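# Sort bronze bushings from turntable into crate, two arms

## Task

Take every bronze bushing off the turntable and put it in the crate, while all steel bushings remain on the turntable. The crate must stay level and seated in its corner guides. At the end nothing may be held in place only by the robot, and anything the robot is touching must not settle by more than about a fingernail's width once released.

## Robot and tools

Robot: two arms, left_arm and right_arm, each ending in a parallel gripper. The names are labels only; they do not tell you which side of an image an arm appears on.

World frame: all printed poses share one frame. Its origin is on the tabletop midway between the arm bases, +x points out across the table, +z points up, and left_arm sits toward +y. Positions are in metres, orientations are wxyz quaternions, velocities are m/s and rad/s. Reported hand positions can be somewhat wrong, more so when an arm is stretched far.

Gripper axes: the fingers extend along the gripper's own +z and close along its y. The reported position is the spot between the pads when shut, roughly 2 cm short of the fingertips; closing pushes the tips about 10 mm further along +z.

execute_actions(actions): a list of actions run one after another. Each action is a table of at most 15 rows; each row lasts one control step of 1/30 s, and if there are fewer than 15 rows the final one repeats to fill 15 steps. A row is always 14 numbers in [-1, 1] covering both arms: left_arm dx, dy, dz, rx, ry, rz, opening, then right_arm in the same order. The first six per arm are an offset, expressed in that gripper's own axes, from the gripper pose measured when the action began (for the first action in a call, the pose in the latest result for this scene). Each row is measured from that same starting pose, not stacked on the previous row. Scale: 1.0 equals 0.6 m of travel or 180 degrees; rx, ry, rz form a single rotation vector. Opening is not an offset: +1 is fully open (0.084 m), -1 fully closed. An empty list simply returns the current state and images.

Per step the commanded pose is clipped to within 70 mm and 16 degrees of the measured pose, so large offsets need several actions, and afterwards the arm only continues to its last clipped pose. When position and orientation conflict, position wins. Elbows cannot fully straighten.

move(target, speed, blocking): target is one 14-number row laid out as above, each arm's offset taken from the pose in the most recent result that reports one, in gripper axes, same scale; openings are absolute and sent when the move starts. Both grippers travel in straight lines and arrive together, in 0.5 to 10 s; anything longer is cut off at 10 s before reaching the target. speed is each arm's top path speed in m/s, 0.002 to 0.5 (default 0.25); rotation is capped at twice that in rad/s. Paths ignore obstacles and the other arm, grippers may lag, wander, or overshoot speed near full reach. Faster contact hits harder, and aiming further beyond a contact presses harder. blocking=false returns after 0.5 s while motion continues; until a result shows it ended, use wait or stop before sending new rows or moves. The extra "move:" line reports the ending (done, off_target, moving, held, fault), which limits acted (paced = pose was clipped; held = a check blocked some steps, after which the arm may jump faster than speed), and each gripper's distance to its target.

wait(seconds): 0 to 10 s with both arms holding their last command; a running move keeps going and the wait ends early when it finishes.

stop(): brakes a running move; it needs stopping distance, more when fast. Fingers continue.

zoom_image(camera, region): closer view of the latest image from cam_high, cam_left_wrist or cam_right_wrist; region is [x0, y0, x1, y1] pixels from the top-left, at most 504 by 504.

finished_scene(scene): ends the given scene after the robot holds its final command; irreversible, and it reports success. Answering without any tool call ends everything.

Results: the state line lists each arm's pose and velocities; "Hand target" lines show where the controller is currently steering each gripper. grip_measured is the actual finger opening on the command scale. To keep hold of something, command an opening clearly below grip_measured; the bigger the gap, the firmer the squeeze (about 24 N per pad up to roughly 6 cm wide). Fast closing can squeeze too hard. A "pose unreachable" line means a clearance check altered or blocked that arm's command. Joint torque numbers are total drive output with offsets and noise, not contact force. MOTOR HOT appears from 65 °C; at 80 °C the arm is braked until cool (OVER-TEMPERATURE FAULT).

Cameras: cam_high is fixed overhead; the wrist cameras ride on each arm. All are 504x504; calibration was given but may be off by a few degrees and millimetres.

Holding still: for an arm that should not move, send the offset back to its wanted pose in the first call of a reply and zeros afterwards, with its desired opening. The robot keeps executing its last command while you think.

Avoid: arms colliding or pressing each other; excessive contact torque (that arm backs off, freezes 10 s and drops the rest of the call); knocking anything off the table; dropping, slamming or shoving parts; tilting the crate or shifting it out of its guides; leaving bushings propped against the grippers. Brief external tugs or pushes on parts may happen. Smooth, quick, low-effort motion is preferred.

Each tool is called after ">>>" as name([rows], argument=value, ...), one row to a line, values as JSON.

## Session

>>> execute_actions(actions=[])

Scene clock: 0.00 s.
left_arm: end_effector_position=(+0.3604, -0.2560, +0.2649) grip_measured=+1.00 end_effector_quat_wxyz=(+0.147, +0.984, +0.097, +0.035) end_effector_velocity=(-0.000, +0.000, -0.000) end_effector_angular_velocity=(+0.000, +0.001, +0.001) | right_arm: end_effector_position=(+0.7675, -0.5811, +0.2741) grip_measured=+1.00 end_effector_quat_wxyz=(-0.383, +0.669, -0.315, +0.554) end_effector_velocity=(+0.000, -0.000, -0.000) end_effector_angular_velocity=(-0.003, +0.001, +0.000)
Joint positions: left_arm=[-1.037  0.328 -1.573 -0.092  0.952 -1.142  0.084] | right_arm=[-0.202  0.788 -1.904  2.184  0.565 -1.267  0.084]
Joint velocities: left_arm=[-0.    -0.     0.    -0.     0.001 -0.001 -0.   ] | right_arm=[-0.     0.001 -0.001 -0.002 -0.001 -0.001  0.   ]
Joint torques (N m, as the arm reports them, + toward a larger angle): no reading
Motor temperatures (°C, as the motors report them): left_arm=[33 35 40 34 38 36] | right_arm=[35 33 41 33 41 36]
Hand target (left_arm): +0.360, -0.256, +0.265; +0.147, +0.984, +0.097, +0.035
Hand target (right_arm): +0.767, -0.581, +0.274; -0.383, +0.669, -0.315, +0.554
camera_calibration (this result's frames):
cam_left_wrist: T_world_to_cam=[[0.175043, -0.940957, 0.289757, -0.348427], [-0.979367, -0.196597, -0.0467883, 0.384849], [0.100991, -0.275589, -0.955956, 0.280498], [0, 0, 0, 1]] pos_world=[0.409571, -0.174893, 0.387109]
cam_right_wrist: T_world_to_cam=[[0.0122424, -0.508231, -0.861134, -0.0375467], [-0.187623, 0.844735, -0.501219, 0.841912], [0.982165, 0.167705, -0.0850144, -0.505855], [0, 0, 0, 1]] pos_world=[0.655255, -0.64544, 0.346645]

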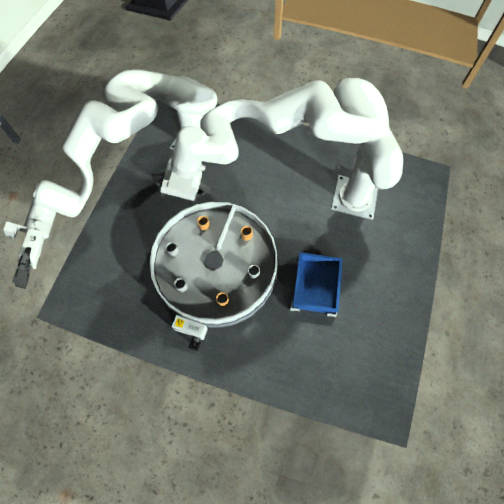

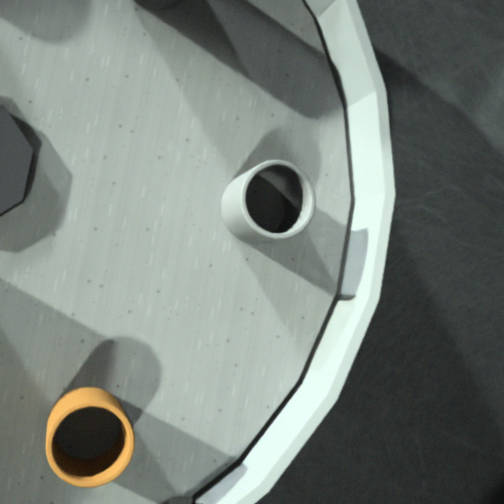

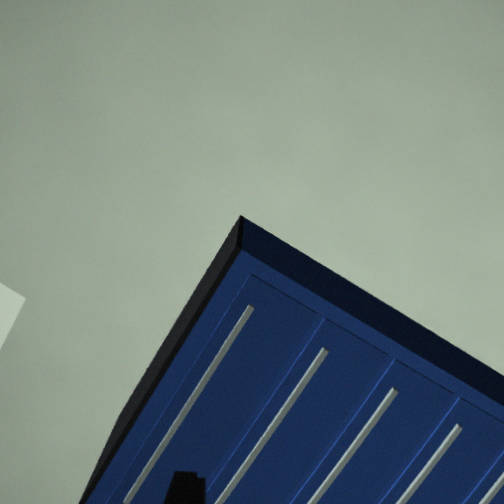

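>>> move(target=[0.028,-0.45,0.012,0.093,-0.015,0,-0.15,0,0,0,0,0,0,1], speed=0.3)

>>> move(target=[0,0,0,0,0,0.56,-0.15,0,0,0,0,0,0,1], speed=0.5)

Scene clock: 9.87 s.
left_arm: end_effector_position=(+0.3287, -0.0020, +0.1781) grip_measured=-0.16 end_effector_quat_wxyz=(+0.005, +0.995, +0.098, -0.003) end_effector_velocity=(-0.000, +0.002, -0.001) end_effector_angular_velocity=(+0.001, +0.001, +0.001) | right_arm: end_effector_position=(+0.7675, -0.5811, +0.2741) grip_measured=+1.00 end_effector_quat_wxyz=(-0.383, +0.669, -0.315, +0.554) end_effector_velocity=(+0.000, -0.000, -0.000) end_effector_angular_velocity=(+0.004, -0.000, -0.001)
Joint positions: left_arm=[-0.794 -0.133 -0.845 -0.012  0.975 -0.933  0.037] | right_arm=[-0.202  0.788 -1.904  2.184  0.565 -1.267  0.084]
Joint velocities: left_arm=[ 0.004 -0.004  0.005  0.    -0.     0.003  0.   ] | right_arm=[ 0.     0.001 -0.     0.003  0.     0.001  0.   ]
Joint torques (N m, as the arm reports them, + toward a larger angle): left_arm=[  0.24 -22.22 -11.89  -0.94  -2.27   0.18] | right_arm=[ -0.72 -40.03 -24.98  -0.41   1.54   0.17]
Motor temperatures (°C, as the motors report them): left_arm=[33 37 45 34 39 36] | right_arm=[35 35 45 33 41 36]
Hand target (left_arm): +0.329, -0.002, +0.178; +0.005, +0.995, +0.098, -0.003
Hand target (right_arm): +0.767, -0.581, +0.274; -0.383, +0.669, -0.315, +0.554
Off the commanded pose (left_arm): 0.001 m, 0 deg.
Off the commanded pose (right_arm): 0.000 m, 0 deg.
move: done
camera_calibration (this result's frames):
cam_left_wrist: T_world_to_cam=[[0.187512, -0.98226, 0.00206699, -0.0316309], [-0.982262, -0.18751, 0.00105469, 0.392136], [-0.000648401, -0.0022281, -0.999997, 0.312514], [0, 0, 0, 1]] pos_world=[0.391314, 0.043156, 0.312165]
cam_right_wrist: T_world_to_cam=[[0.0122423, -0.508231, -0.861134, -0.0375467], [-0.187624, 0.844735, -0.501219, 0.841912], [0.982165, 0.167705, -0.0850146, -0.505855], [0, 0, 0, 1]] pos_world=[0.655255, -0.64544, 0.346644]

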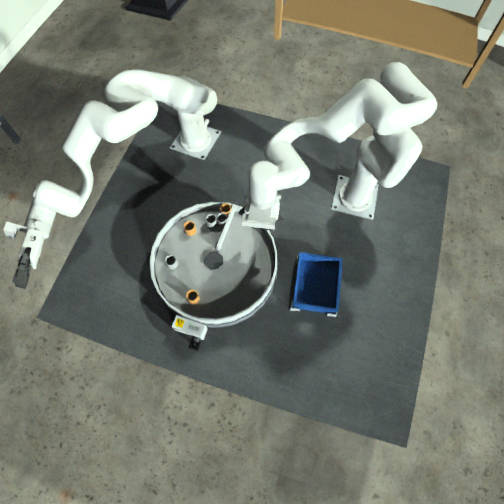

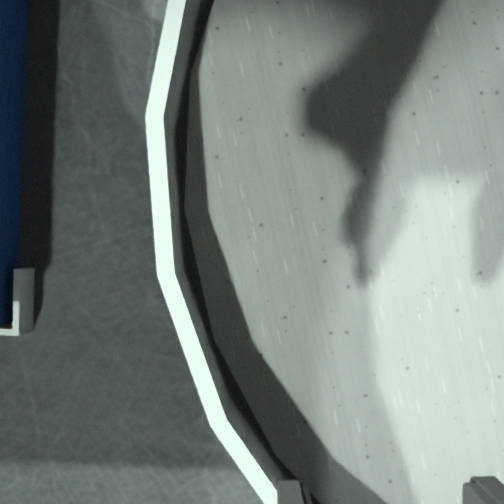

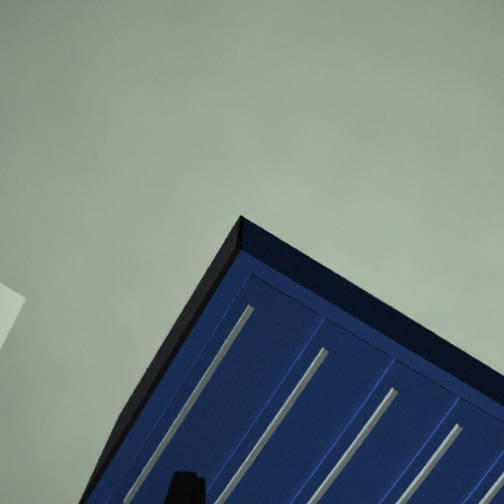

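Scene clock: 12.23 s.
left_arm: end_effector_position=(+0.3287, -0.0020, +0.1781) grip_measured=-0.16 end_effector_quat_wxyz=(+0.005, +0.710, -0.704, +0.002) end_effector_velocity=(-0.000, -0.000, -0.000) end_effector_angular_velocity=(-0.002, +0.003, -0.008) | right_arm: end_effector_position=(+0.7675, -0.5811, +0.2741) grip_measured=+1.00 end_effector_quat_wxyz=(-0.383, +0.669, -0.315, +0.554) end_effector_velocity=(-0.000, +0.000, +0.000) end_effector_angular_velocity=(+0.002, +0.000, -0.001)
Joint positions: left_arm=[-0.794 -0.134 -0.845 -0.012  0.975  0.826  0.037] | right_arm=[-0.202  0.788 -1.904  2.184  0.565 -1.267  0.084]
Joint velocities: left_arm=[ 0.001  0.     0.    -0.004  0.     0.01  -0.   ] | right_arm=[ 0.    -0.     0.     0.001 -0.     0.001  0.   ]
Joint torques (N m, as the arm reports them, + toward a larger angle): left_arm=[  0.53 -22.31 -11.98  -0.88  -2.02   0.03] | right_arm=[ -0.76 -40.74 -25.06  -0.41   1.6    0.2 ]
Motor temperatures (°C, as the motors report them): left_arm=[33 37 46 34 39 36] | right_arm=[35 36 45 33 41 36]
Hand target (left_arm): +0.329, -0.002, +0.178; +0.005, +0.710, -0.704, +0.002
Hand target (right_arm): +0.767, -0.581, +0.274; -0.383, +0.669, -0.315, +0.554
Off the commanded pose (left_arm): 0.000 m, 0 deg.
Off the commanded pose (right_arm): 0.000 m, 0 deg.
move: done
camera_calibration (this result's frames):
cam_left_wrist: T_world_to_cam=[[-0.999994, -0.000838922, -0.00325354, 0.361577], [-0.000789969, 0.999887, -0.0150183, 0.0747059], [0.00326577, -0.0150157, -0.999882, 0.311181], [0, 0, 0, 1]] pos_world=[0.360617, -0.0697215, 0.313443]
cam_right_wrist: T_world_to_cam=[[0.0122425, -0.508231, -0.861134, -0.0375468], [-0.187624, 0.844735, -0.501219, 0.841912], [0.982165, 0.167705, -0.0850144, -0.505855], [0, 0, 0, 1]] pos_world=[0.655255, -0.64544, 0.346645]

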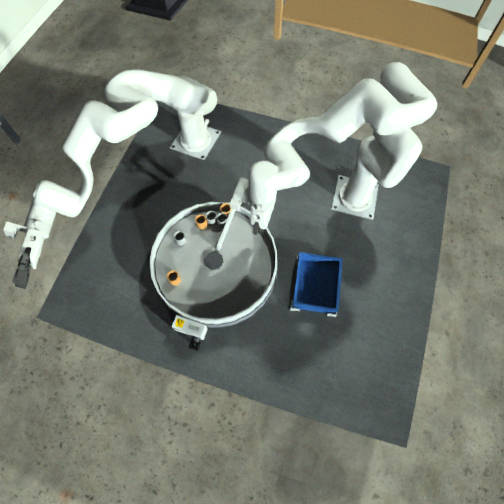

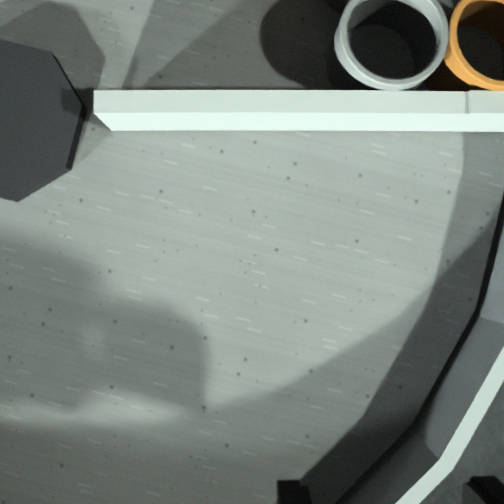

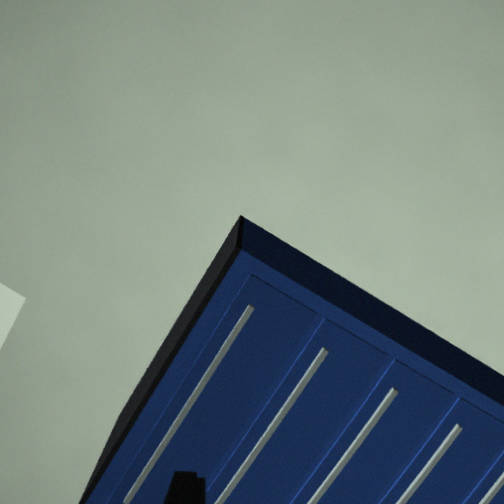

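>>> move(target=[0.4,0,-0.1,0,0,-0.99,-0.1,0,0,0,0,0,0,1], speed=0.5)

Scene clock: 19.60 s.
left_arm: end_effector_position=(+0.3310, -0.2410, +0.2413) grip_measured=-0.11 end_effector_quat_wxyz=(+0.003, +0.715, +0.699, -0.005) end_effector_velocity=(-0.000, -0.001, +0.001) end_effector_angular_velocity=(+0.005, +0.001, +0.006) | right_arm: end_effector_position=(+0.7675, -0.5811, +0.2741) grip_measured=+1.00 end_effector_quat_wxyz=(-0.383, +0.669, -0.315, +0.554) end_effector_velocity=(-0.000, -0.000, +0.000) end_effector_angular_velocity=(-0.001, +0.000, -0.001)
Joint positions: left_arm=[-1.085  0.486 -1.83  -0.009  1.337 -2.58   0.039] | right_arm=[-0.202  0.788 -1.904  2.184  0.565 -1.267  0.084]
Joint velocities: left_arm=[-0.001  0.009 -0.017  0.002  0.013 -0.008 -0.   ] | right_arm=[-0.    -0.    -0.     0.    -0.002 -0.001 -0.   ]
Joint torques (N m, as the arm reports them, + toward a larger angle): left_arm=[  0.05 -39.08 -12.51  -0.88  -2.16   0.  ] | right_arm=[ -0.79 -40.56 -24.96  -0.51   1.53   0.3 ]
Motor temperatures (°C, as the motors report them): left_arm=[33 37 47 34 39 36] | right_arm=[35 36 47 33 41 36]
Hand target (left_arm): +0.331, -0.241, +0.241; +0.002, +0.715, +0.699, -0.005
Hand target (right_arm): +0.767, -0.581, +0.274; -0.383, +0.669, -0.315, +0.554
Off the commanded pose (left_arm): 0.001 m, 0 deg.
Off the commanded pose (right_arm): 0.000 m, 0 deg.
move: done
camera_calibration (this result's frames):
cam_left_wrist: T_world_to_cam=[[0.999476, -0.0306858, -0.0102987, -0.303443], [-0.0306243, -0.999512, 0.00608212, -0.162384], [-0.0104804, -0.00576354, -0.999928, 0.377553], [0, 0, 0, 1]] pos_world=[0.302268, -0.16944, 0.375389]
cam_right_wrist: T_world_to_cam=[[0.0122425, -0.508231, -0.861134, -0.0375467], [-0.187623, 0.844735, -0.501219, 0.841912], [0.982165, 0.167705, -0.0850143, -0.505855], [0, 0, 0, 1]] pos_world=[0.655255, -0.64544, 0.346645]

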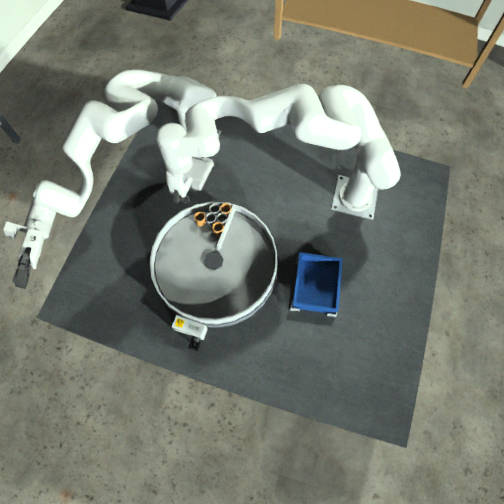

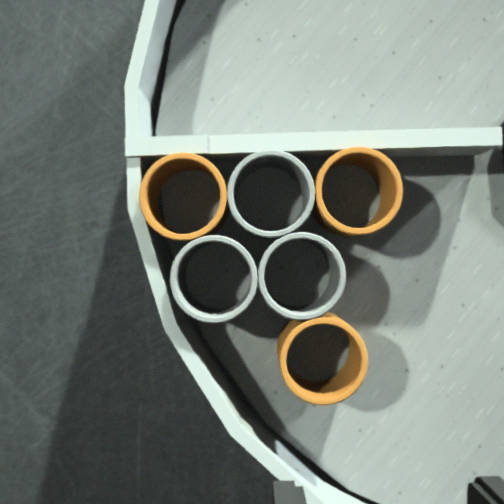

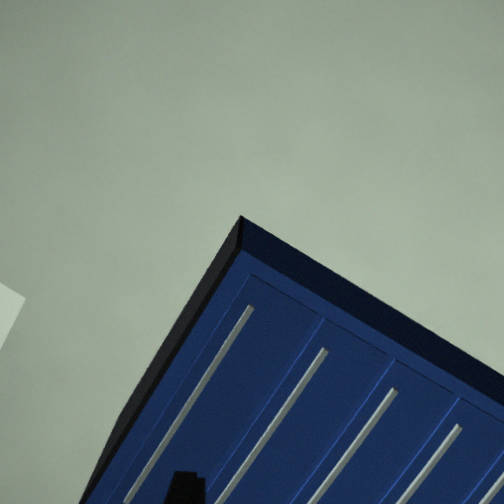

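>>> move(target=[0.038,0,0.15,0,0,0,0.4,0,0,0,0,0,0,1], speed=0.25)

Scene clock: 25.03 s.
left_arm: end_effector_position=(+0.3313, -0.2198, +0.1519) grip_measured=+0.39 end_effector_quat_wxyz=(+0.003, +0.715, +0.699, -0.005) end_effector_velocity=(-0.001, +0.003, -0.008) end_effector_angular_velocity=(+0.009, +0.006, +0.000) | right_arm: end_effector_position=(+0.7675, -0.5811, +0.2741) grip_measured=+1.00 end_effector_quat_wxyz=(-0.383, +0.669, -0.315, +0.554) end_effector_velocity=(-0.000, -0.000, -0.001) end_effector_angular_velocity=(-0.000, +0.002, -0.002)
Joint positions: left_arm=[-1.066  0.463 -1.538 -0.01   1.066 -2.558  0.061] | right_arm=[-0.202  0.788 -1.904  2.184  0.565 -1.267  0.084]
Joint velocities: left_arm=[ 0.001  0.005  0.014 -0.    -0.008  0.001 -0.   ] | right_arm=[-0.     0.    -0.    -0.001 -0.002  0.001  0.   ]
Joint torques (N m, as the arm reports them, + toward a larger angle): left_arm=[  0.51 -37.88 -12.66  -1.16  -2.34   0.04] | right_arm=[ -0.84 -40.43 -25.05  -0.55   1.51   0.16]
Motor temperatures (°C, as the motors report them): left_arm=[33 38 48 34 39 36] | right_arm=[35 37 48 33 41 36]
Hand target (left_arm): +0.331, -0.219, +0.151; +0.003, +0.715, +0.699, -0.005
Hand target (right_arm): +0.767, -0.581, +0.274; -0.383, +0.669, -0.315, +0.554
Off the commanded pose (left_arm): 0.001 m, 0 deg.
Off the commanded pose (right_arm): 0.000 m, 0 deg.
move: done
camera_calibration (this result's frames):
cam_left_wrist: T_world_to_cam=[[0.999467, -0.0311903, -0.00962547, -0.304238], [-0.03112, -0.999488, 0.0073683, -0.140728], [-0.00985036, -0.00706483, -0.999927, 0.287837], [0, 0, 0, 1]] pos_world=[0.302532, -0.148112, 0.285924]
cam_right_wrist: T_world_to_cam=[[0.0122427, -0.508231, -0.861134, -0.0375466], [-0.187623, 0.844735, -0.501219, 0.841911], [0.982165, 0.167705, -0.0850141, -0.505855], [0, 0, 0, 1]] pos_world=[0.655255, -0.64544, 0.346645]

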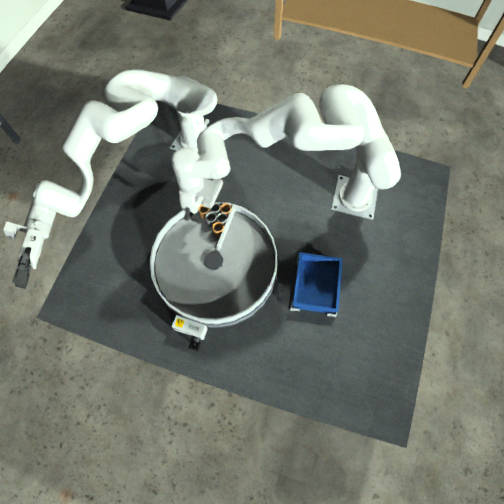

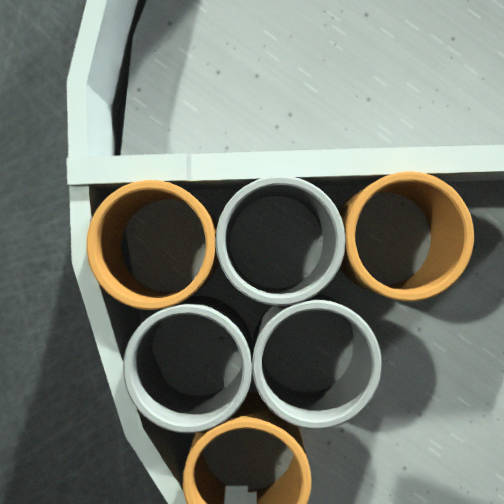

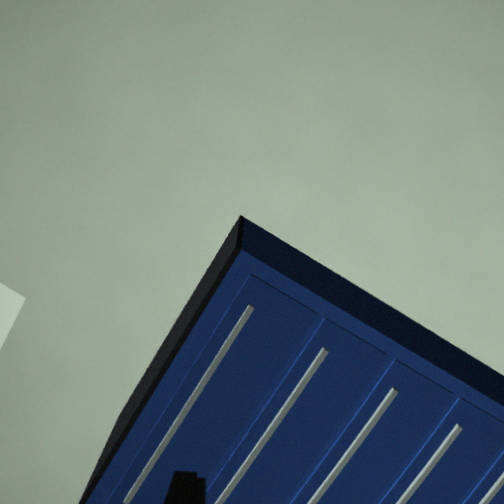

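>>> move(target=[0,0,0.08,0,0,0,0.4,0,0,0,0,0,0,1], speed=0.06)

Scene clock: 29.10 s.
left_arm: end_effector_position=(+0.3317, -0.2207, +0.1049) grip_measured=+0.39 end_effector_quat_wxyz=(+0.004, +0.715, +0.699, -0.005) end_effector_velocity=(-0.001, +0.000, -0.004) end_effector_angular_velocity=(+0.002, +0.001, -0.000) | right_arm: end_effector_position=(+0.7675, -0.5811, +0.2741) grip_measured=+1.00 end_effector_quat_wxyz=(-0.383, +0.669, -0.315, +0.554) end_effector_velocity=(+0.000, +0.000, -0.000) end_effector_angular_velocity=(+0.000, -0.001, +0.002)
Joint positions: left_arm=[-1.067  0.521 -1.485 -0.011  0.954 -2.557  0.061] | right_arm=[-0.202  0.788 -1.904  2.184  0.565 -1.267  0.084]
Joint velocities: left_arm=[-0.     0.004  0.004 -0.    -0.006  0.    -0.   ] | right_arm=[-0.     0.001 -0.    -0.     0.002 -0.     0.   ]
Joint torques (N m, as the arm reports them, + toward a larger angle): left_arm=[ -1.29 -36.42 -11.31  -1.43  -1.81  -0.2 ] | right_arm=[ -0.41 -40.37 -25.1   -0.24   1.43   0.25]
Motor temperatures (°C, as the motors report them): left_arm=[33 38 48 34 39 36] | right_arm=[35 37 48 33 41 36]
Hand target (left_arm): +0.331, -0.221, +0.104; +0.003, +0.716, +0.699, -0.005
Hand target (right_arm): +0.767, -0.581, +0.274; -0.383, +0.669, -0.315, +0.554
Off the commanded pose (left_arm): 0.001 m, 0 deg.
Off the commanded pose (right_arm): 0.000 m, 0 deg.
move: done
camera_calibration (this result's frames):
cam_left_wrist: T_world_to_cam=[[0.999482, -0.0310027, -0.00860157, -0.305182], [-0.0309283, -0.999484, 0.00865313, -0.141464], [-0.00886541, -0.00838262, -0.999926, 0.240198], [0, 0, 0, 1]] pos_world=[0.302778, -0.148839, 0.238779]
cam_right_wrist: T_world_to_cam=[[0.0122426, -0.508231, -0.861134, -0.0375466], [-0.187623, 0.844735, -0.501219, 0.841911], [0.982165, 0.167705, -0.0850141, -0.505855], [0, 0, 0, 1]] pos_world=[0.655255, -0.64544, 0.346645]

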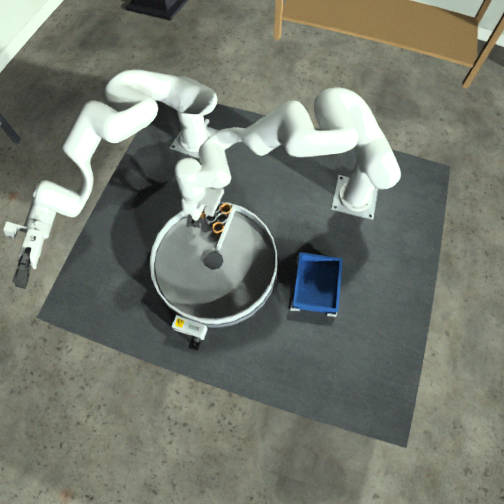

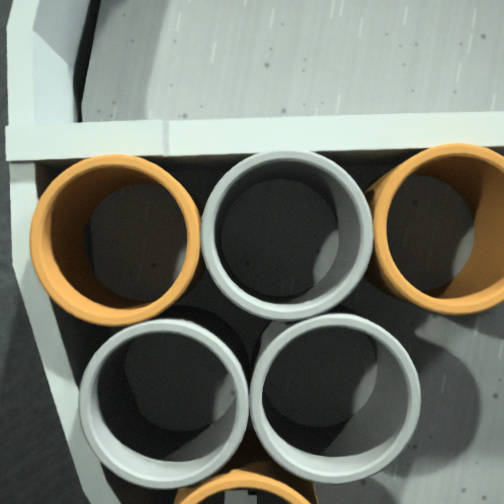

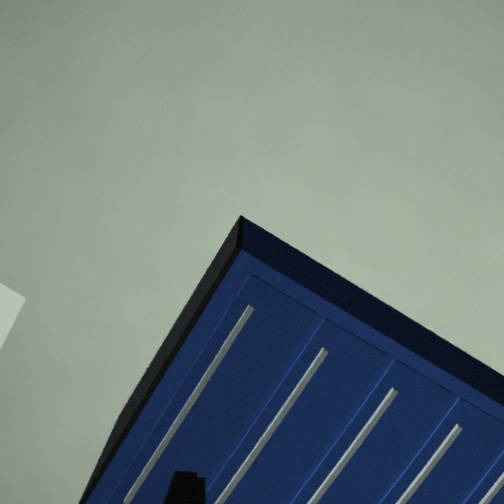

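>>> execute_actions([
  [[0,0,0,0,0,0,-1,0,0,0,0,0,0,1]],
  [[0,0,0,0,0,0,-1,0,0,0,0,0,0,1]],
  [[0,0,0,0,0,0,-1,0,0,0,0,0,0,1]],
])

>>> move(target=[0,0,-0.2,0,0,0,-1,0,0,0,0,0,0,1], speed=0.15)

Scene clock: 36.33 s.
left_arm: end_effector_position=(+0.3316, -0.2209, +0.1051) grip_measured=-0.73 end_effector_quat_wxyz=(+0.004, +0.715, +0.699, -0.005) end_effector_velocity=(+0.001, -0.001, +0.001) end_effector_angular_velocity=(-0.002, -0.002, +0.001) | right_arm: end_effector_position=(+0.7675, -0.5811, +0.2741) grip_measured=+1.00 end_effector_quat_wxyz=(-0.383, +0.669, -0.315, +0.554) end_effector_velocity=(-0.000, -0.000, +0.001) end_effector_angular_velocity=(+0.000, +0.000, -0.001)
Joint positions: left_arm=[-1.067  0.521 -1.486 -0.011  0.954 -2.557  0.012] | right_arm=[-0.202  0.788 -1.904  2.184  0.565 -1.267  0.084]
Joint velocities: left_arm=[ 0.001  0.    -0.002  0.001 -0.001 -0.    -0.   ] | right_arm=[ 0.    -0.001  0.     0.    -0.001  0.     0.   ]
Joint torques (N m, as the arm reports them, + toward a larger angle): left_arm=[  0.18 -35.34 -11.14  -1.11  -1.88   0.05] | right_arm=[ -0.81 -40.53 -25.06  -0.37   1.51   0.12]
Motor temperatures (°C, as the motors report them): left_arm=[33 39 48 34 39 36] | right_arm=[35 38 49 33 41 36]
Hand target (left_arm): +0.332, -0.221, +0.105; +0.004, +0.715, +0.699, -0.005
Hand target (right_arm): +0.767, -0.581, +0.274; -0.383, +0.669, -0.315, +0.554
Off the commanded pose (left_arm): 0.000 m, 0 deg.
Off the commanded pose (right_arm): 0.000 m, 0 deg.
camera_calibration (this result's frames):
cam_left_wrist: T_world_to_cam=[[0.999478, -0.0311839, -0.00839913, -0.305187], [-0.0311078, -0.999475, 0.00904713, -0.141624], [-0.00867685, -0.00878113, -0.999924, 0.240238], [0, 0, 0, 1]] pos_world=[0.302707, -0.148957, 0.238938]
cam_right_wrist: T_world_to_cam=[[0.0122421, -0.50823, -0.861134, -0.0375464], [-0.187623, 0.844735, -0.501219, 0.841911], [0.982165, 0.167705, -0.0850146, -0.505855], [0, 0, 0, 1]] pos_world=[0.655255, -0.64544, 0.346644]

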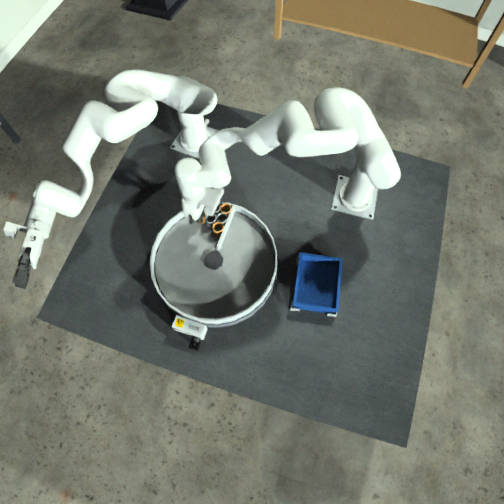

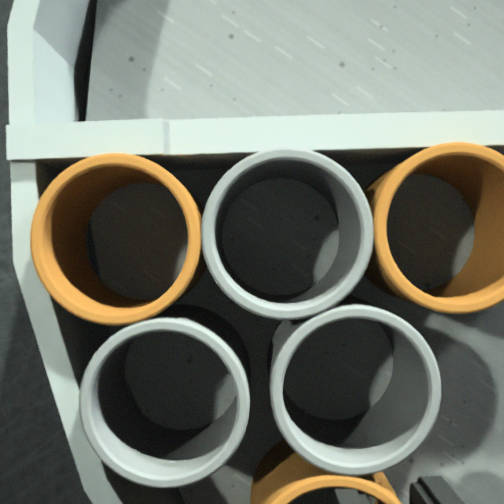

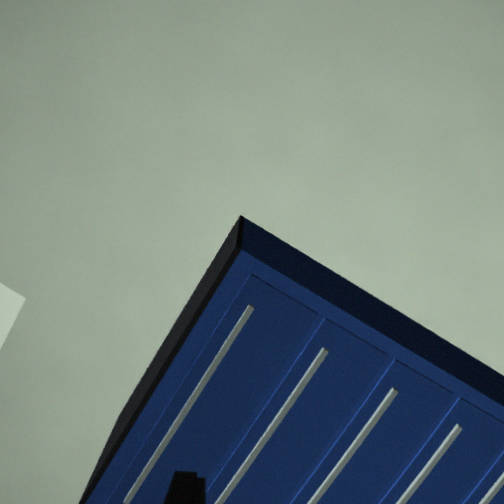

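Scene clock: 37.53 s.
left_arm: end_effector_position=(+0.3317, -0.2186, +0.2238) grip_measured=-0.73 end_effector_quat_wxyz=(+0.004, +0.715, +0.699, -0.005) end_effector_velocity=(+0.001, -0.000, +0.004) end_effector_angular_velocity=(+0.000, +0.000, +0.001) | right_arm: end_effector_position=(+0.7675, -0.5811, +0.2741) grip_measured=+1.00 end_effector_quat_wxyz=(-0.383, +0.669, -0.315, +0.554) end_effector_velocity=(-0.000, -0.000, -0.001) end_effector_angular_velocity=(-0.000, +0.002, -0.000)
Joint positions: left_arm=[-1.064  0.41  -1.667 -0.009  1.248 -2.559  0.012] | right_arm=[-0.202  0.788 -1.904  2.184  0.565 -1.267  0.084]
Joint velocities: left_arm=[ 0.001  0.001 -0.013 -0.     0.012  0.    -0.   ] | right_arm=[ 0.    -0.     0.001 -0.    -0.001  0.    -0.   ]
Joint torques (N m, as the arm reports them, + toward a larger angle): left_arm=[  0.46 -37.8  -12.79  -1.35  -2.32   0.14] | right_arm=[ -0.83 -40.09 -25.05  -0.49   1.59   0.19]
Motor temperatures (°C, as the motors report them): left_arm=[33 39 48 34 39 36] | right_arm=[35 38 49 33 41 36]
Hand target (left_arm): +0.332, -0.219, +0.225; +0.004, +0.715, +0.699, -0.005
Hand target (right_arm): +0.767, -0.581, +0.274; -0.383, +0.669, -0.315, +0.554
Off the commanded pose (left_arm): 0.001 m, 0 deg.
Off the commanded pose (right_arm): 0.000 m, 0 deg.
move: done
camera_calibration (this result's frames):
cam_left_wrist: T_world_to_cam=[[0.999485, -0.0307496, -0.00921299, -0.303915], [-0.0306819, -0.999502, 0.00740543, -0.140152], [-0.00943612, -0.00711894, -0.99993, 0.359619], [0, 0, 0, 1]] pos_world=[0.302852, -0.146867, 0.357832]
cam_right_wrist: T_world_to_cam=[[0.012242, -0.50823, -0.861134, -0.0375464], [-0.187623, 0.844735, -0.501219, 0.841911], [0.982165, 0.167705, -0.0850147, -0.505855], [0, 0, 0, 1]] pos_world=[0.655255, -0.64544, 0.346644]

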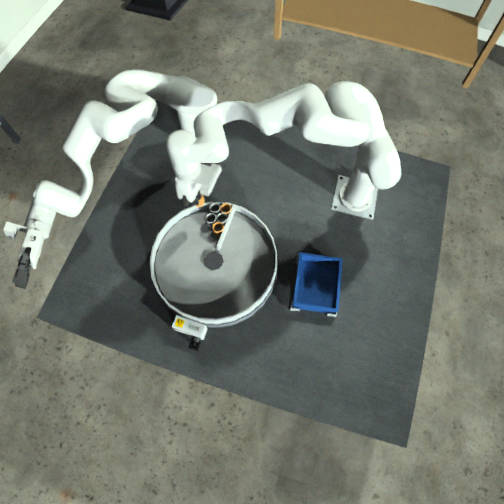

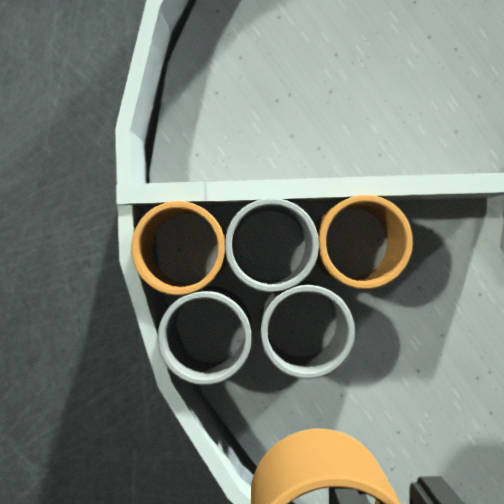

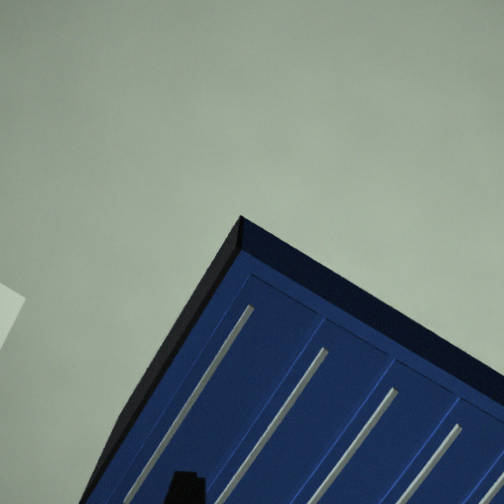

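>>> move(target=[0.79,0.207,0.1,0,0,0,-1,0,0,0,0,0,0,1], speed=0.35)

Scene clock: 44.53 s.
left_arm: end_effector_position=(+0.4668, +0.2506, +0.1570) grip_measured=-0.73 end_effector_quat_wxyz=(+0.003, +0.716, +0.698, -0.005) end_effector_velocity=(+0.001, +0.003, -0.001) end_effector_angular_velocity=(-0.001, +0.002, +0.004) | right_arm: end_effector_position=(+0.7675, -0.5811, +0.2741) grip_measured=+1.00 end_effector_quat_wxyz=(-0.383, +0.669, -0.315, +0.554) end_effector_velocity=(-0.000, -0.000, -0.001) end_effector_angular_velocity=(+0.000, +0.001, -0.002)
Joint positions: left_arm=[-0.119 -0.01  -0.918 -0.014  0.93  -1.607  0.012] | right_arm=[-0.202  0.788 -1.904  2.184  0.565 -1.267  0.084]
Joint velocities: left_arm=[ 0.008  0.003 -0.003 -0.002  0.001  0.005 -0.   ] | right_arm=[-0.    -0.     0.001  0.001 -0.002 -0.001 -0.   ]
Joint torques (N m, as the arm reports them, + toward a larger angle): left_arm=[ -0.38 -26.48 -11.99  -0.99  -1.99  -0.13] | right_arm=[ -0.52 -40.31 -25.1   -0.22   1.65   0.31]
Motor temperatures (°C, as the motors report them): left_arm=[33 39 49 34 39 36] | right_arm=[35 38 49 33 41 36]
Hand target (left_arm): +0.467, +0.251, +0.157; +0.003, +0.715, +0.699, -0.005
Hand target (right_arm): +0.767, -0.581, +0.274; -0.383, +0.669, -0.315, +0.554
Off the commanded pose (left_arm): 0.001 m, 0 deg.
Off the commanded pose (right_arm): 0.000 m, 0 deg.
move: done
camera_calibration (this result's frames):
cam_left_wrist: T_world_to_cam=[[0.999441, -0.0319166, -0.00997515, -0.424686], [-0.0318537, -0.999472, 0.00639958, 0.334138], [-0.0101741, -0.00607826, -0.99993, 0.29752], [0, 0, 0, 1]] pos_world=[0.438119, 0.322215, 0.291125]
cam_right_wrist: T_world_to_cam=[[0.0122422, -0.50823, -0.861134, -0.0375463], [-0.187623, 0.844735, -0.501219, 0.841911], [0.982165, 0.167705, -0.0850145, -0.505855], [0, 0, 0, 1]] pos_world=[0.655255, -0.64544, 0.346644]

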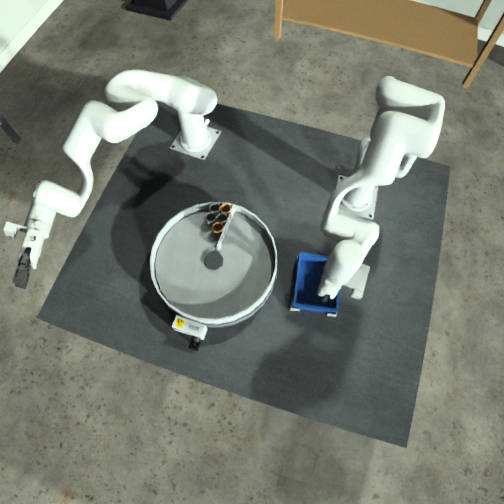

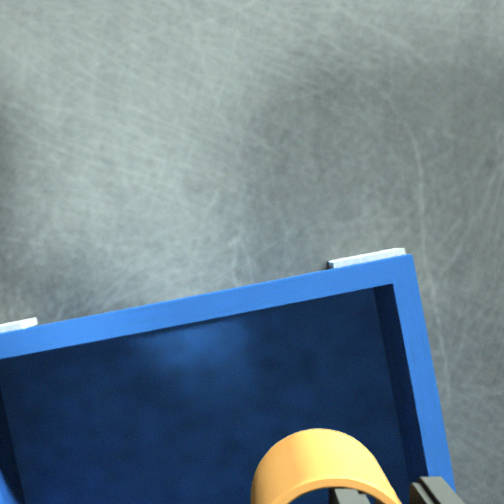

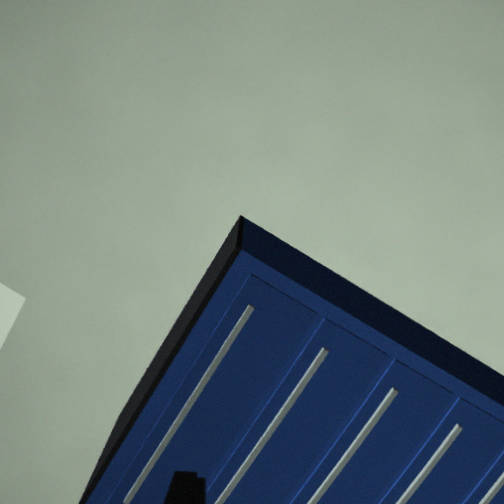

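>>> move(target=[0,-0.035,0.08,0,0,0,-1,0,0,0,0,0,0,1], speed=0.15)

>>> execute_actions([
  [[0,0,0,0,0,0,-0.3,0,0,0,0,0,0,1]],
  [[0,0,0,0,0,0,-0.3,0,0,0,0,0,0,1]],
])

>>> move(target=[0,0,-0.12,0,0,0,-0.3,0,0,0,0,0,0,1], speed=0.2)

>>> move(target=[-0.665,-0.092,0.03,0,0,0,0.4,0,0,0,0,0,0,1], speed=0.35)

Scene clock: 54.93 s.
left_arm: end_effector_position=(+0.4462, +0.2504, +0.1096) grip_measured=-0.73 end_effector_quat_wxyz=(+0.003, +0.716, +0.698, -0.005) end_effector_velocity=(-0.001, -0.000, -0.003) end_effector_angular_velocity=(+0.000, -0.000, -0.002) | right_arm: end_effector_position=(+0.7675, -0.5811, +0.2741) grip_measured=+1.00 end_effector_quat_wxyz=(-0.383, +0.669, -0.315, +0.554) end_effector_velocity=(-0.000, -0.000, +0.000) end_effector_angular_velocity=(-0.001, +0.000, -0.000)
Joint positions: left_arm=[-0.124  0.006 -0.782 -0.017  0.778 -1.608  0.012] | right_arm=[-0.202  0.788 -1.904  2.184  0.565 -1.267  0.084]
Joint velocities: left_arm=[-0.     0.002  0.008 -0.    -0.01   0.001  0.   ] | right_arm=[-0.    -0.    -0.    -0.001 -0.001 -0.     0.   ]
Joint torques (N m, as the arm reports them, + toward a larger angle): left_arm=[ -0.17 -25.1  -10.82  -0.83  -2.36   0.15] | right_arm=[ -0.76 -40.45 -24.94  -0.29   1.46   0.07]
Motor temperatures (°C, as the motors report them): left_arm=[33 38 49 34 39 36] | right_arm=[35 39 50 33 41 36]
Hand target (left_arm): +0.446, +0.250, +0.109; +0.003, +0.716, +0.698, -0.005
Hand target (right_arm): +0.767, -0.581, +0.274; -0.383, +0.669, -0.315, +0.554
Off the commanded pose (left_arm): 0.001 m, 0 deg.
Off the commanded pose (right_arm): 0.000 m, 0 deg.
move: done
camera_calibration (this result's frames):
cam_left_wrist: T_world_to_cam=[[0.999444, -0.0320902, -0.00906738, -0.404588], [-0.0320309, -0.999465, 0.00661111, 0.33369], [-0.00927468, -0.006317, -0.999937, 0.249565], [0, 0, 0, 1]] pos_world=[0.417366, 0.322104, 0.243675]
cam_right_wrist: T_world_to_cam=[[0.0122421, -0.50823, -0.861134, -0.0375462], [-0.187623, 0.844735, -0.501219, 0.841911], [0.982165, 0.167705, -0.0850145, -0.505855], [0, 0, 0, 1]] pos_world=[0.655255, -0.64544, 0.346645]

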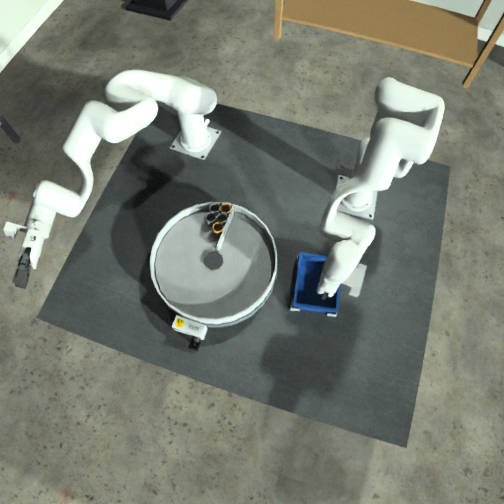

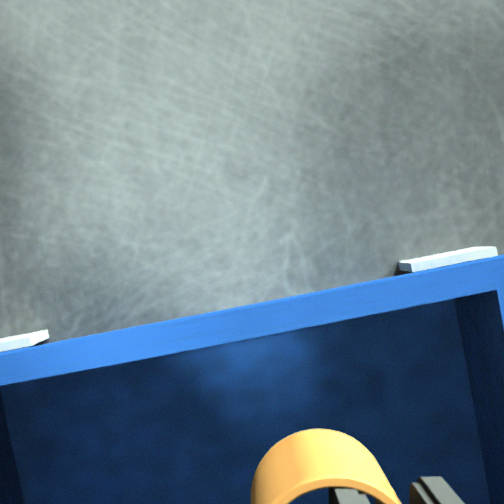

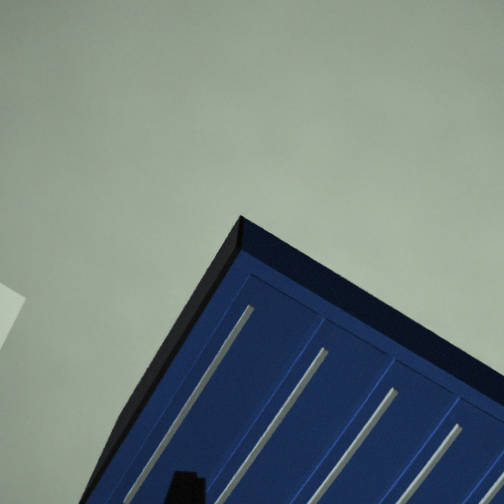

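Scene clock: 55.93 s.
left_arm: end_effector_position=(+0.4462, +0.2504, +0.1096) grip_measured=-0.32 end_effector_quat_wxyz=(+0.003, +0.716, +0.698, -0.005) end_effector_velocity=(-0.000, +0.000, -0.000) end_effector_angular_velocity=(-0.000, +0.001, +0.001) | right_arm: end_effector_position=(+0.7675, -0.5811, +0.2741) grip_measured=+1.00 end_effector_quat_wxyz=(-0.383, +0.669, -0.315, +0.554) end_effector_velocity=(-0.000, -0.000, -0.000) end_effector_angular_velocity=(+0.002, +0.000, -0.000)
Joint positions: left_arm=[-0.124  0.006 -0.782 -0.017  0.778 -1.608  0.03 ] | right_arm=[-0.202  0.788 -1.904  2.184  0.565 -1.267  0.084]
Joint velocities: left_arm=[ 0.001  0.     0.001 -0.     0.     0.    -0.   ] | right_arm=[-0.     0.     0.     0.001  0.     0.001  0.   ]
Joint torques (N m, as the arm reports them, + toward a larger angle): left_arm=[  0.66 -25.04 -11.46  -1.14  -2.14   0.06] | right_arm=[ -0.8  -40.44 -24.69  -0.46   1.49   0.18]
Motor temperatures (°C, as the motors report them): left_arm=[33 38 49 34 39 36] | right_arm=[35 39 50 33 41 36]
Hand target (left_arm): +0.446, +0.250, +0.110; +0.003, +0.716, +0.698, -0.005
Hand target (right_arm): +0.767, -0.581, +0.274; -0.383, +0.669, -0.315, +0.554
Off the commanded pose (left_arm): 0.000 m, 0 deg.
Off the commanded pose (right_arm): 0.000 m, 0 deg.
camera_calibration (this result's frames):
cam_left_wrist: T_world_to_cam=[[0.999444, -0.0320888, -0.00903329, -0.404602], [-0.0320297, -0.999465, 0.00661238, 0.333689], [-0.00924064, -0.00631937, -0.999937, 0.249563], [0, 0, 0, 1]] pos_world=[0.417371, 0.322105, 0.243686]
cam_right_wrist: T_world_to_cam=[[0.0122418, -0.50823, -0.861134, -0.0375462], [-0.187623, 0.844735, -0.501219, 0.841911], [0.982165, 0.167705, -0.0850147, -0.505855], [0, 0, 0, 1]] pos_world=[0.655255, -0.64544, 0.346644]

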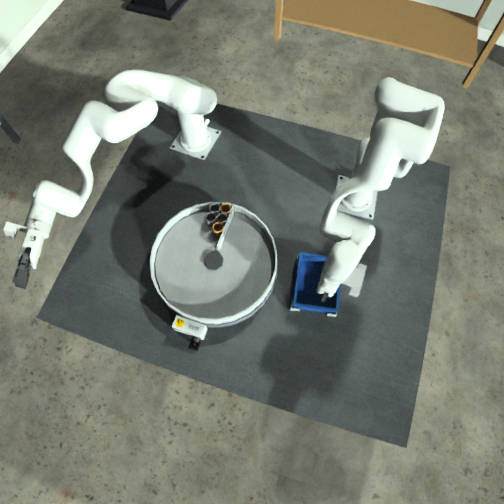

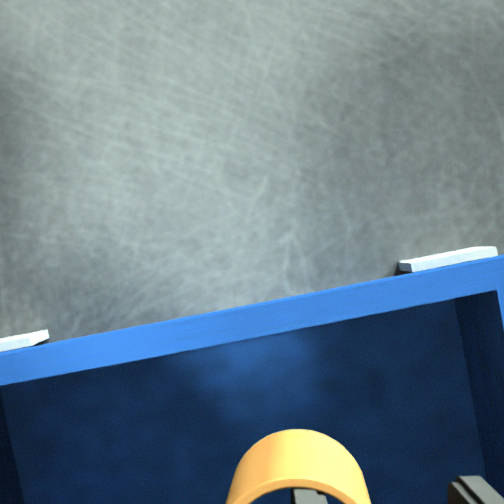

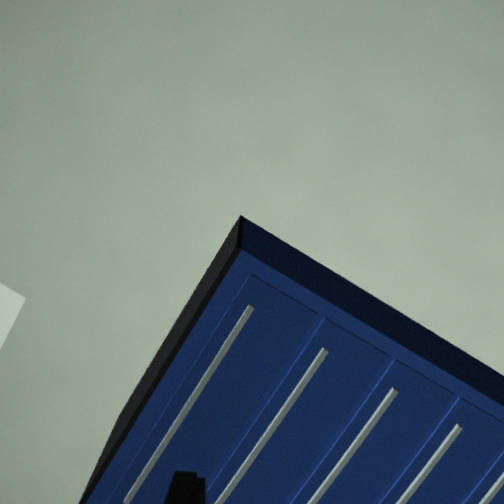

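Scene clock: 56.80 s.
left_arm: end_effector_position=(+0.4459, +0.2515, +0.1809) grip_measured=-0.32 end_effector_quat_wxyz=(+0.003, +0.716, +0.698, -0.005) end_effector_velocity=(+0.001, -0.000, +0.004) end_effector_angular_velocity=(-0.000, -0.004, -0.001) | right_arm: end_effector_position=(+0.7675, -0.5811, +0.2741) grip_measured=+1.00 end_effector_quat_wxyz=(-0.383, +0.669, -0.315, +0.554) end_effector_velocity=(-0.000, -0.000, -0.000) end_effector_angular_velocity=(+0.001, +0.001, -0.001)
Joint positions: left_arm=[-0.121 -0.111 -0.879 -0.014  0.993 -1.609  0.03 ] | right_arm=[-0.202  0.788 -1.904  2.184  0.565 -1.267  0.084]
Joint velocities: left_arm=[-0.    -0.004 -0.008 -0.     0.008  0.001  0.   ] | right_arm=[-0.     0.     0.    -0.    -0.     0.001  0.   ]
Joint torques (N m, as the arm reports them, + toward a larger angle): left_arm=[ -0.26 -23.93 -12.4   -1.33  -2.32   0.23] | right_arm=[ -0.79 -40.6  -25.22  -0.48   1.54   0.24]
Motor temperatures (°C, as the motors report them): left_arm=[33 38 49 34 39 36] | right_arm=[35 39 50 33 41 36]
Hand target (left_arm): +0.446, +0.251, +0.182; +0.003, +0.716, +0.698, -0.005
Hand target (right_arm): +0.767, -0.581, +0.274; -0.383, +0.669, -0.315, +0.554
Off the commanded pose (left_arm): 0.001 m, 0 deg.
Off the commanded pose (right_arm): 0.000 m, 0 deg.
move: done
camera_calibration (this result's frames):
cam_left_wrist: T_world_to_cam=[[0.99944, -0.0318271, -0.0103421, -0.403436], [-0.0317628, -0.999475, 0.00632347, 0.334156], [-0.010538, -0.00599143, -0.999927, 0.321273], [0, 0, 0, 1]] pos_world=[0.417209, 0.323065, 0.314964]
cam_right_wrist: T_world_to_cam=[[0.0122418, -0.50823, -0.861134, -0.037546], [-0.187623, 0.844735, -0.501219, 0.841911], [0.982165, 0.167705, -0.0850147, -0.505855], [0, 0, 0, 1]] pos_world=[0.655255, -0.64544, 0.346644]

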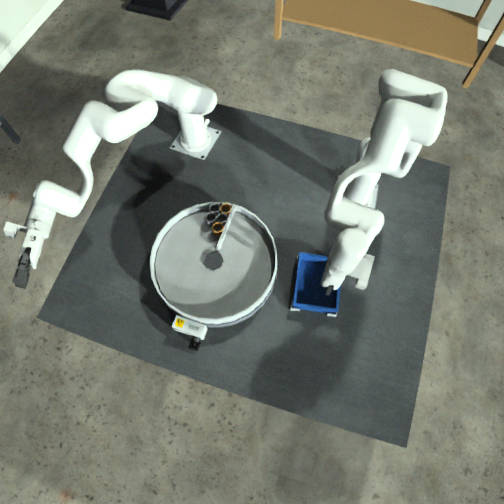

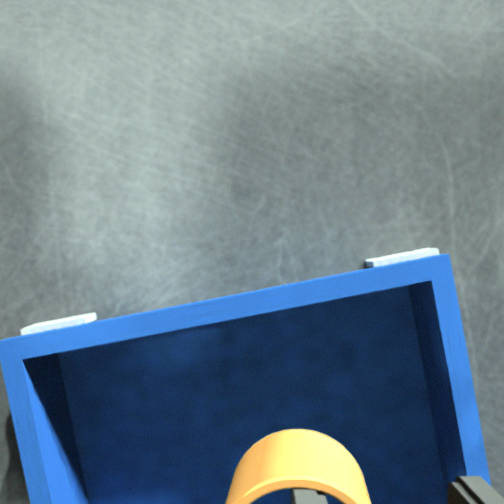

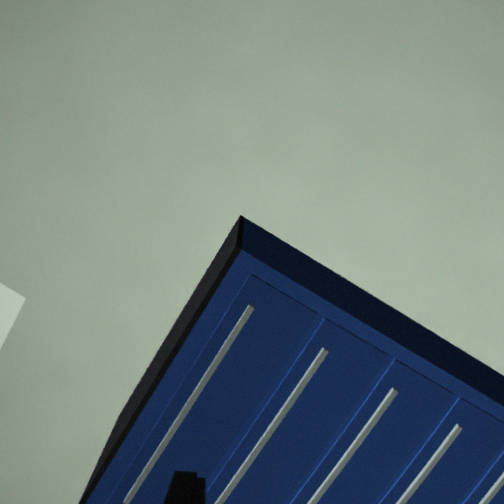

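Scene clock: 58.60 s.
left_arm: end_effector_position=(+0.3811, -0.1457, +0.1687) grip_measured=+0.39 end_effector_quat_wxyz=(+0.004, +0.715, +0.699, -0.005) end_effector_velocity=(-0.001, -0.002, -0.001) end_effector_angular_velocity=(+0.003, +0.003, -0.002) | right_arm: end_effector_position=(+0.7675, -0.5811, +0.2741) grip_measured=+1.00 end_effector_quat_wxyz=(-0.383, +0.669, -0.315, +0.554) end_effector_velocity=(-0.000, -0.000, +0.000) end_effector_angular_velocity=(+0.003, +0.000, -0.002)
Joint positions: left_arm=[-0.92   0.339 -1.404 -0.011  1.058 -2.411  0.061] | right_arm=[-0.202  0.788 -1.904  2.184  0.565 -1.267  0.084]
Joint velocities: left_arm=[-0.003  0.008 -0.009 -0.     0.006 -0.001  0.   ] | right_arm=[ 0.    -0.     0.     0.002 -0.001  0.002  0.   ]
Joint torques (N m, as the arm reports them, + toward a larger angle): left_arm=[  0.75 -36.02 -12.19  -1.18  -2.17  -0.03] | right_arm=[ -0.71 -40.59 -24.97  -0.22   1.56   0.16]
Motor temperatures (°C, as the motors report them): left_arm=[33 38 49 34 39 36] | right_arm=[35 39 50 33 41 36]
Hand target (left_arm): +0.381, -0.146, +0.169; +0.003, +0.716, +0.698, -0.005
Hand target (right_arm): +0.767, -0.581, +0.274; -0.383, +0.669, -0.315, +0.554
Off the commanded pose (left_arm): 0.001 m, 0 deg.
Off the commanded pose (right_arm): 0.000 m, 0 deg.
move: done
camera_calibration (this result's frames):
cam_left_wrist: T_world_to_cam=[[0.99947, -0.0312101, -0.0092598, -0.351602], [-0.0311412, -0.999487, 0.00749832, -0.0651649], [-0.00948907, -0.00720599, -0.999929, 0.30548], [0, 0, 0, 1]] pos_world=[0.352285, -0.0739037, 0.302691]
cam_right_wrist: T_world_to_cam=[[0.0122418, -0.50823, -0.861134, -0.037546], [-0.187623, 0.844735, -0.501219, 0.841911], [0.982165, 0.167705, -0.0850147, -0.505855], [0, 0, 0, 1]] pos_world=[0.655255, -0.64544, 0.346644]

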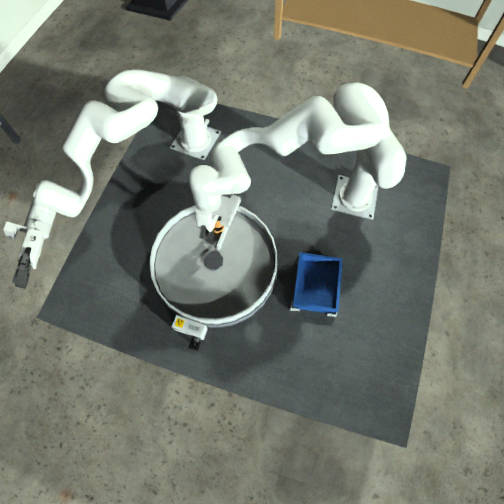

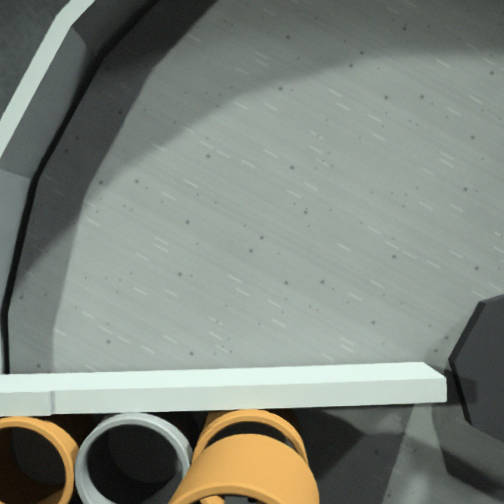

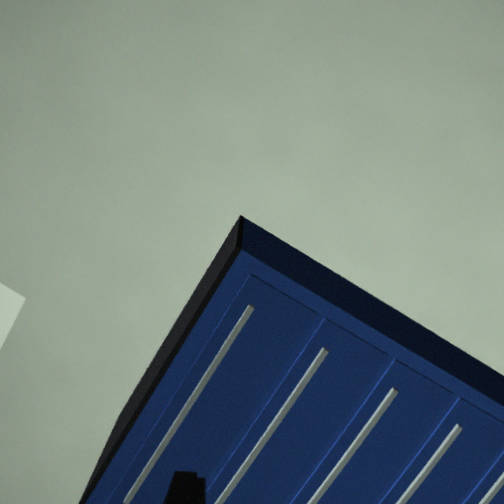

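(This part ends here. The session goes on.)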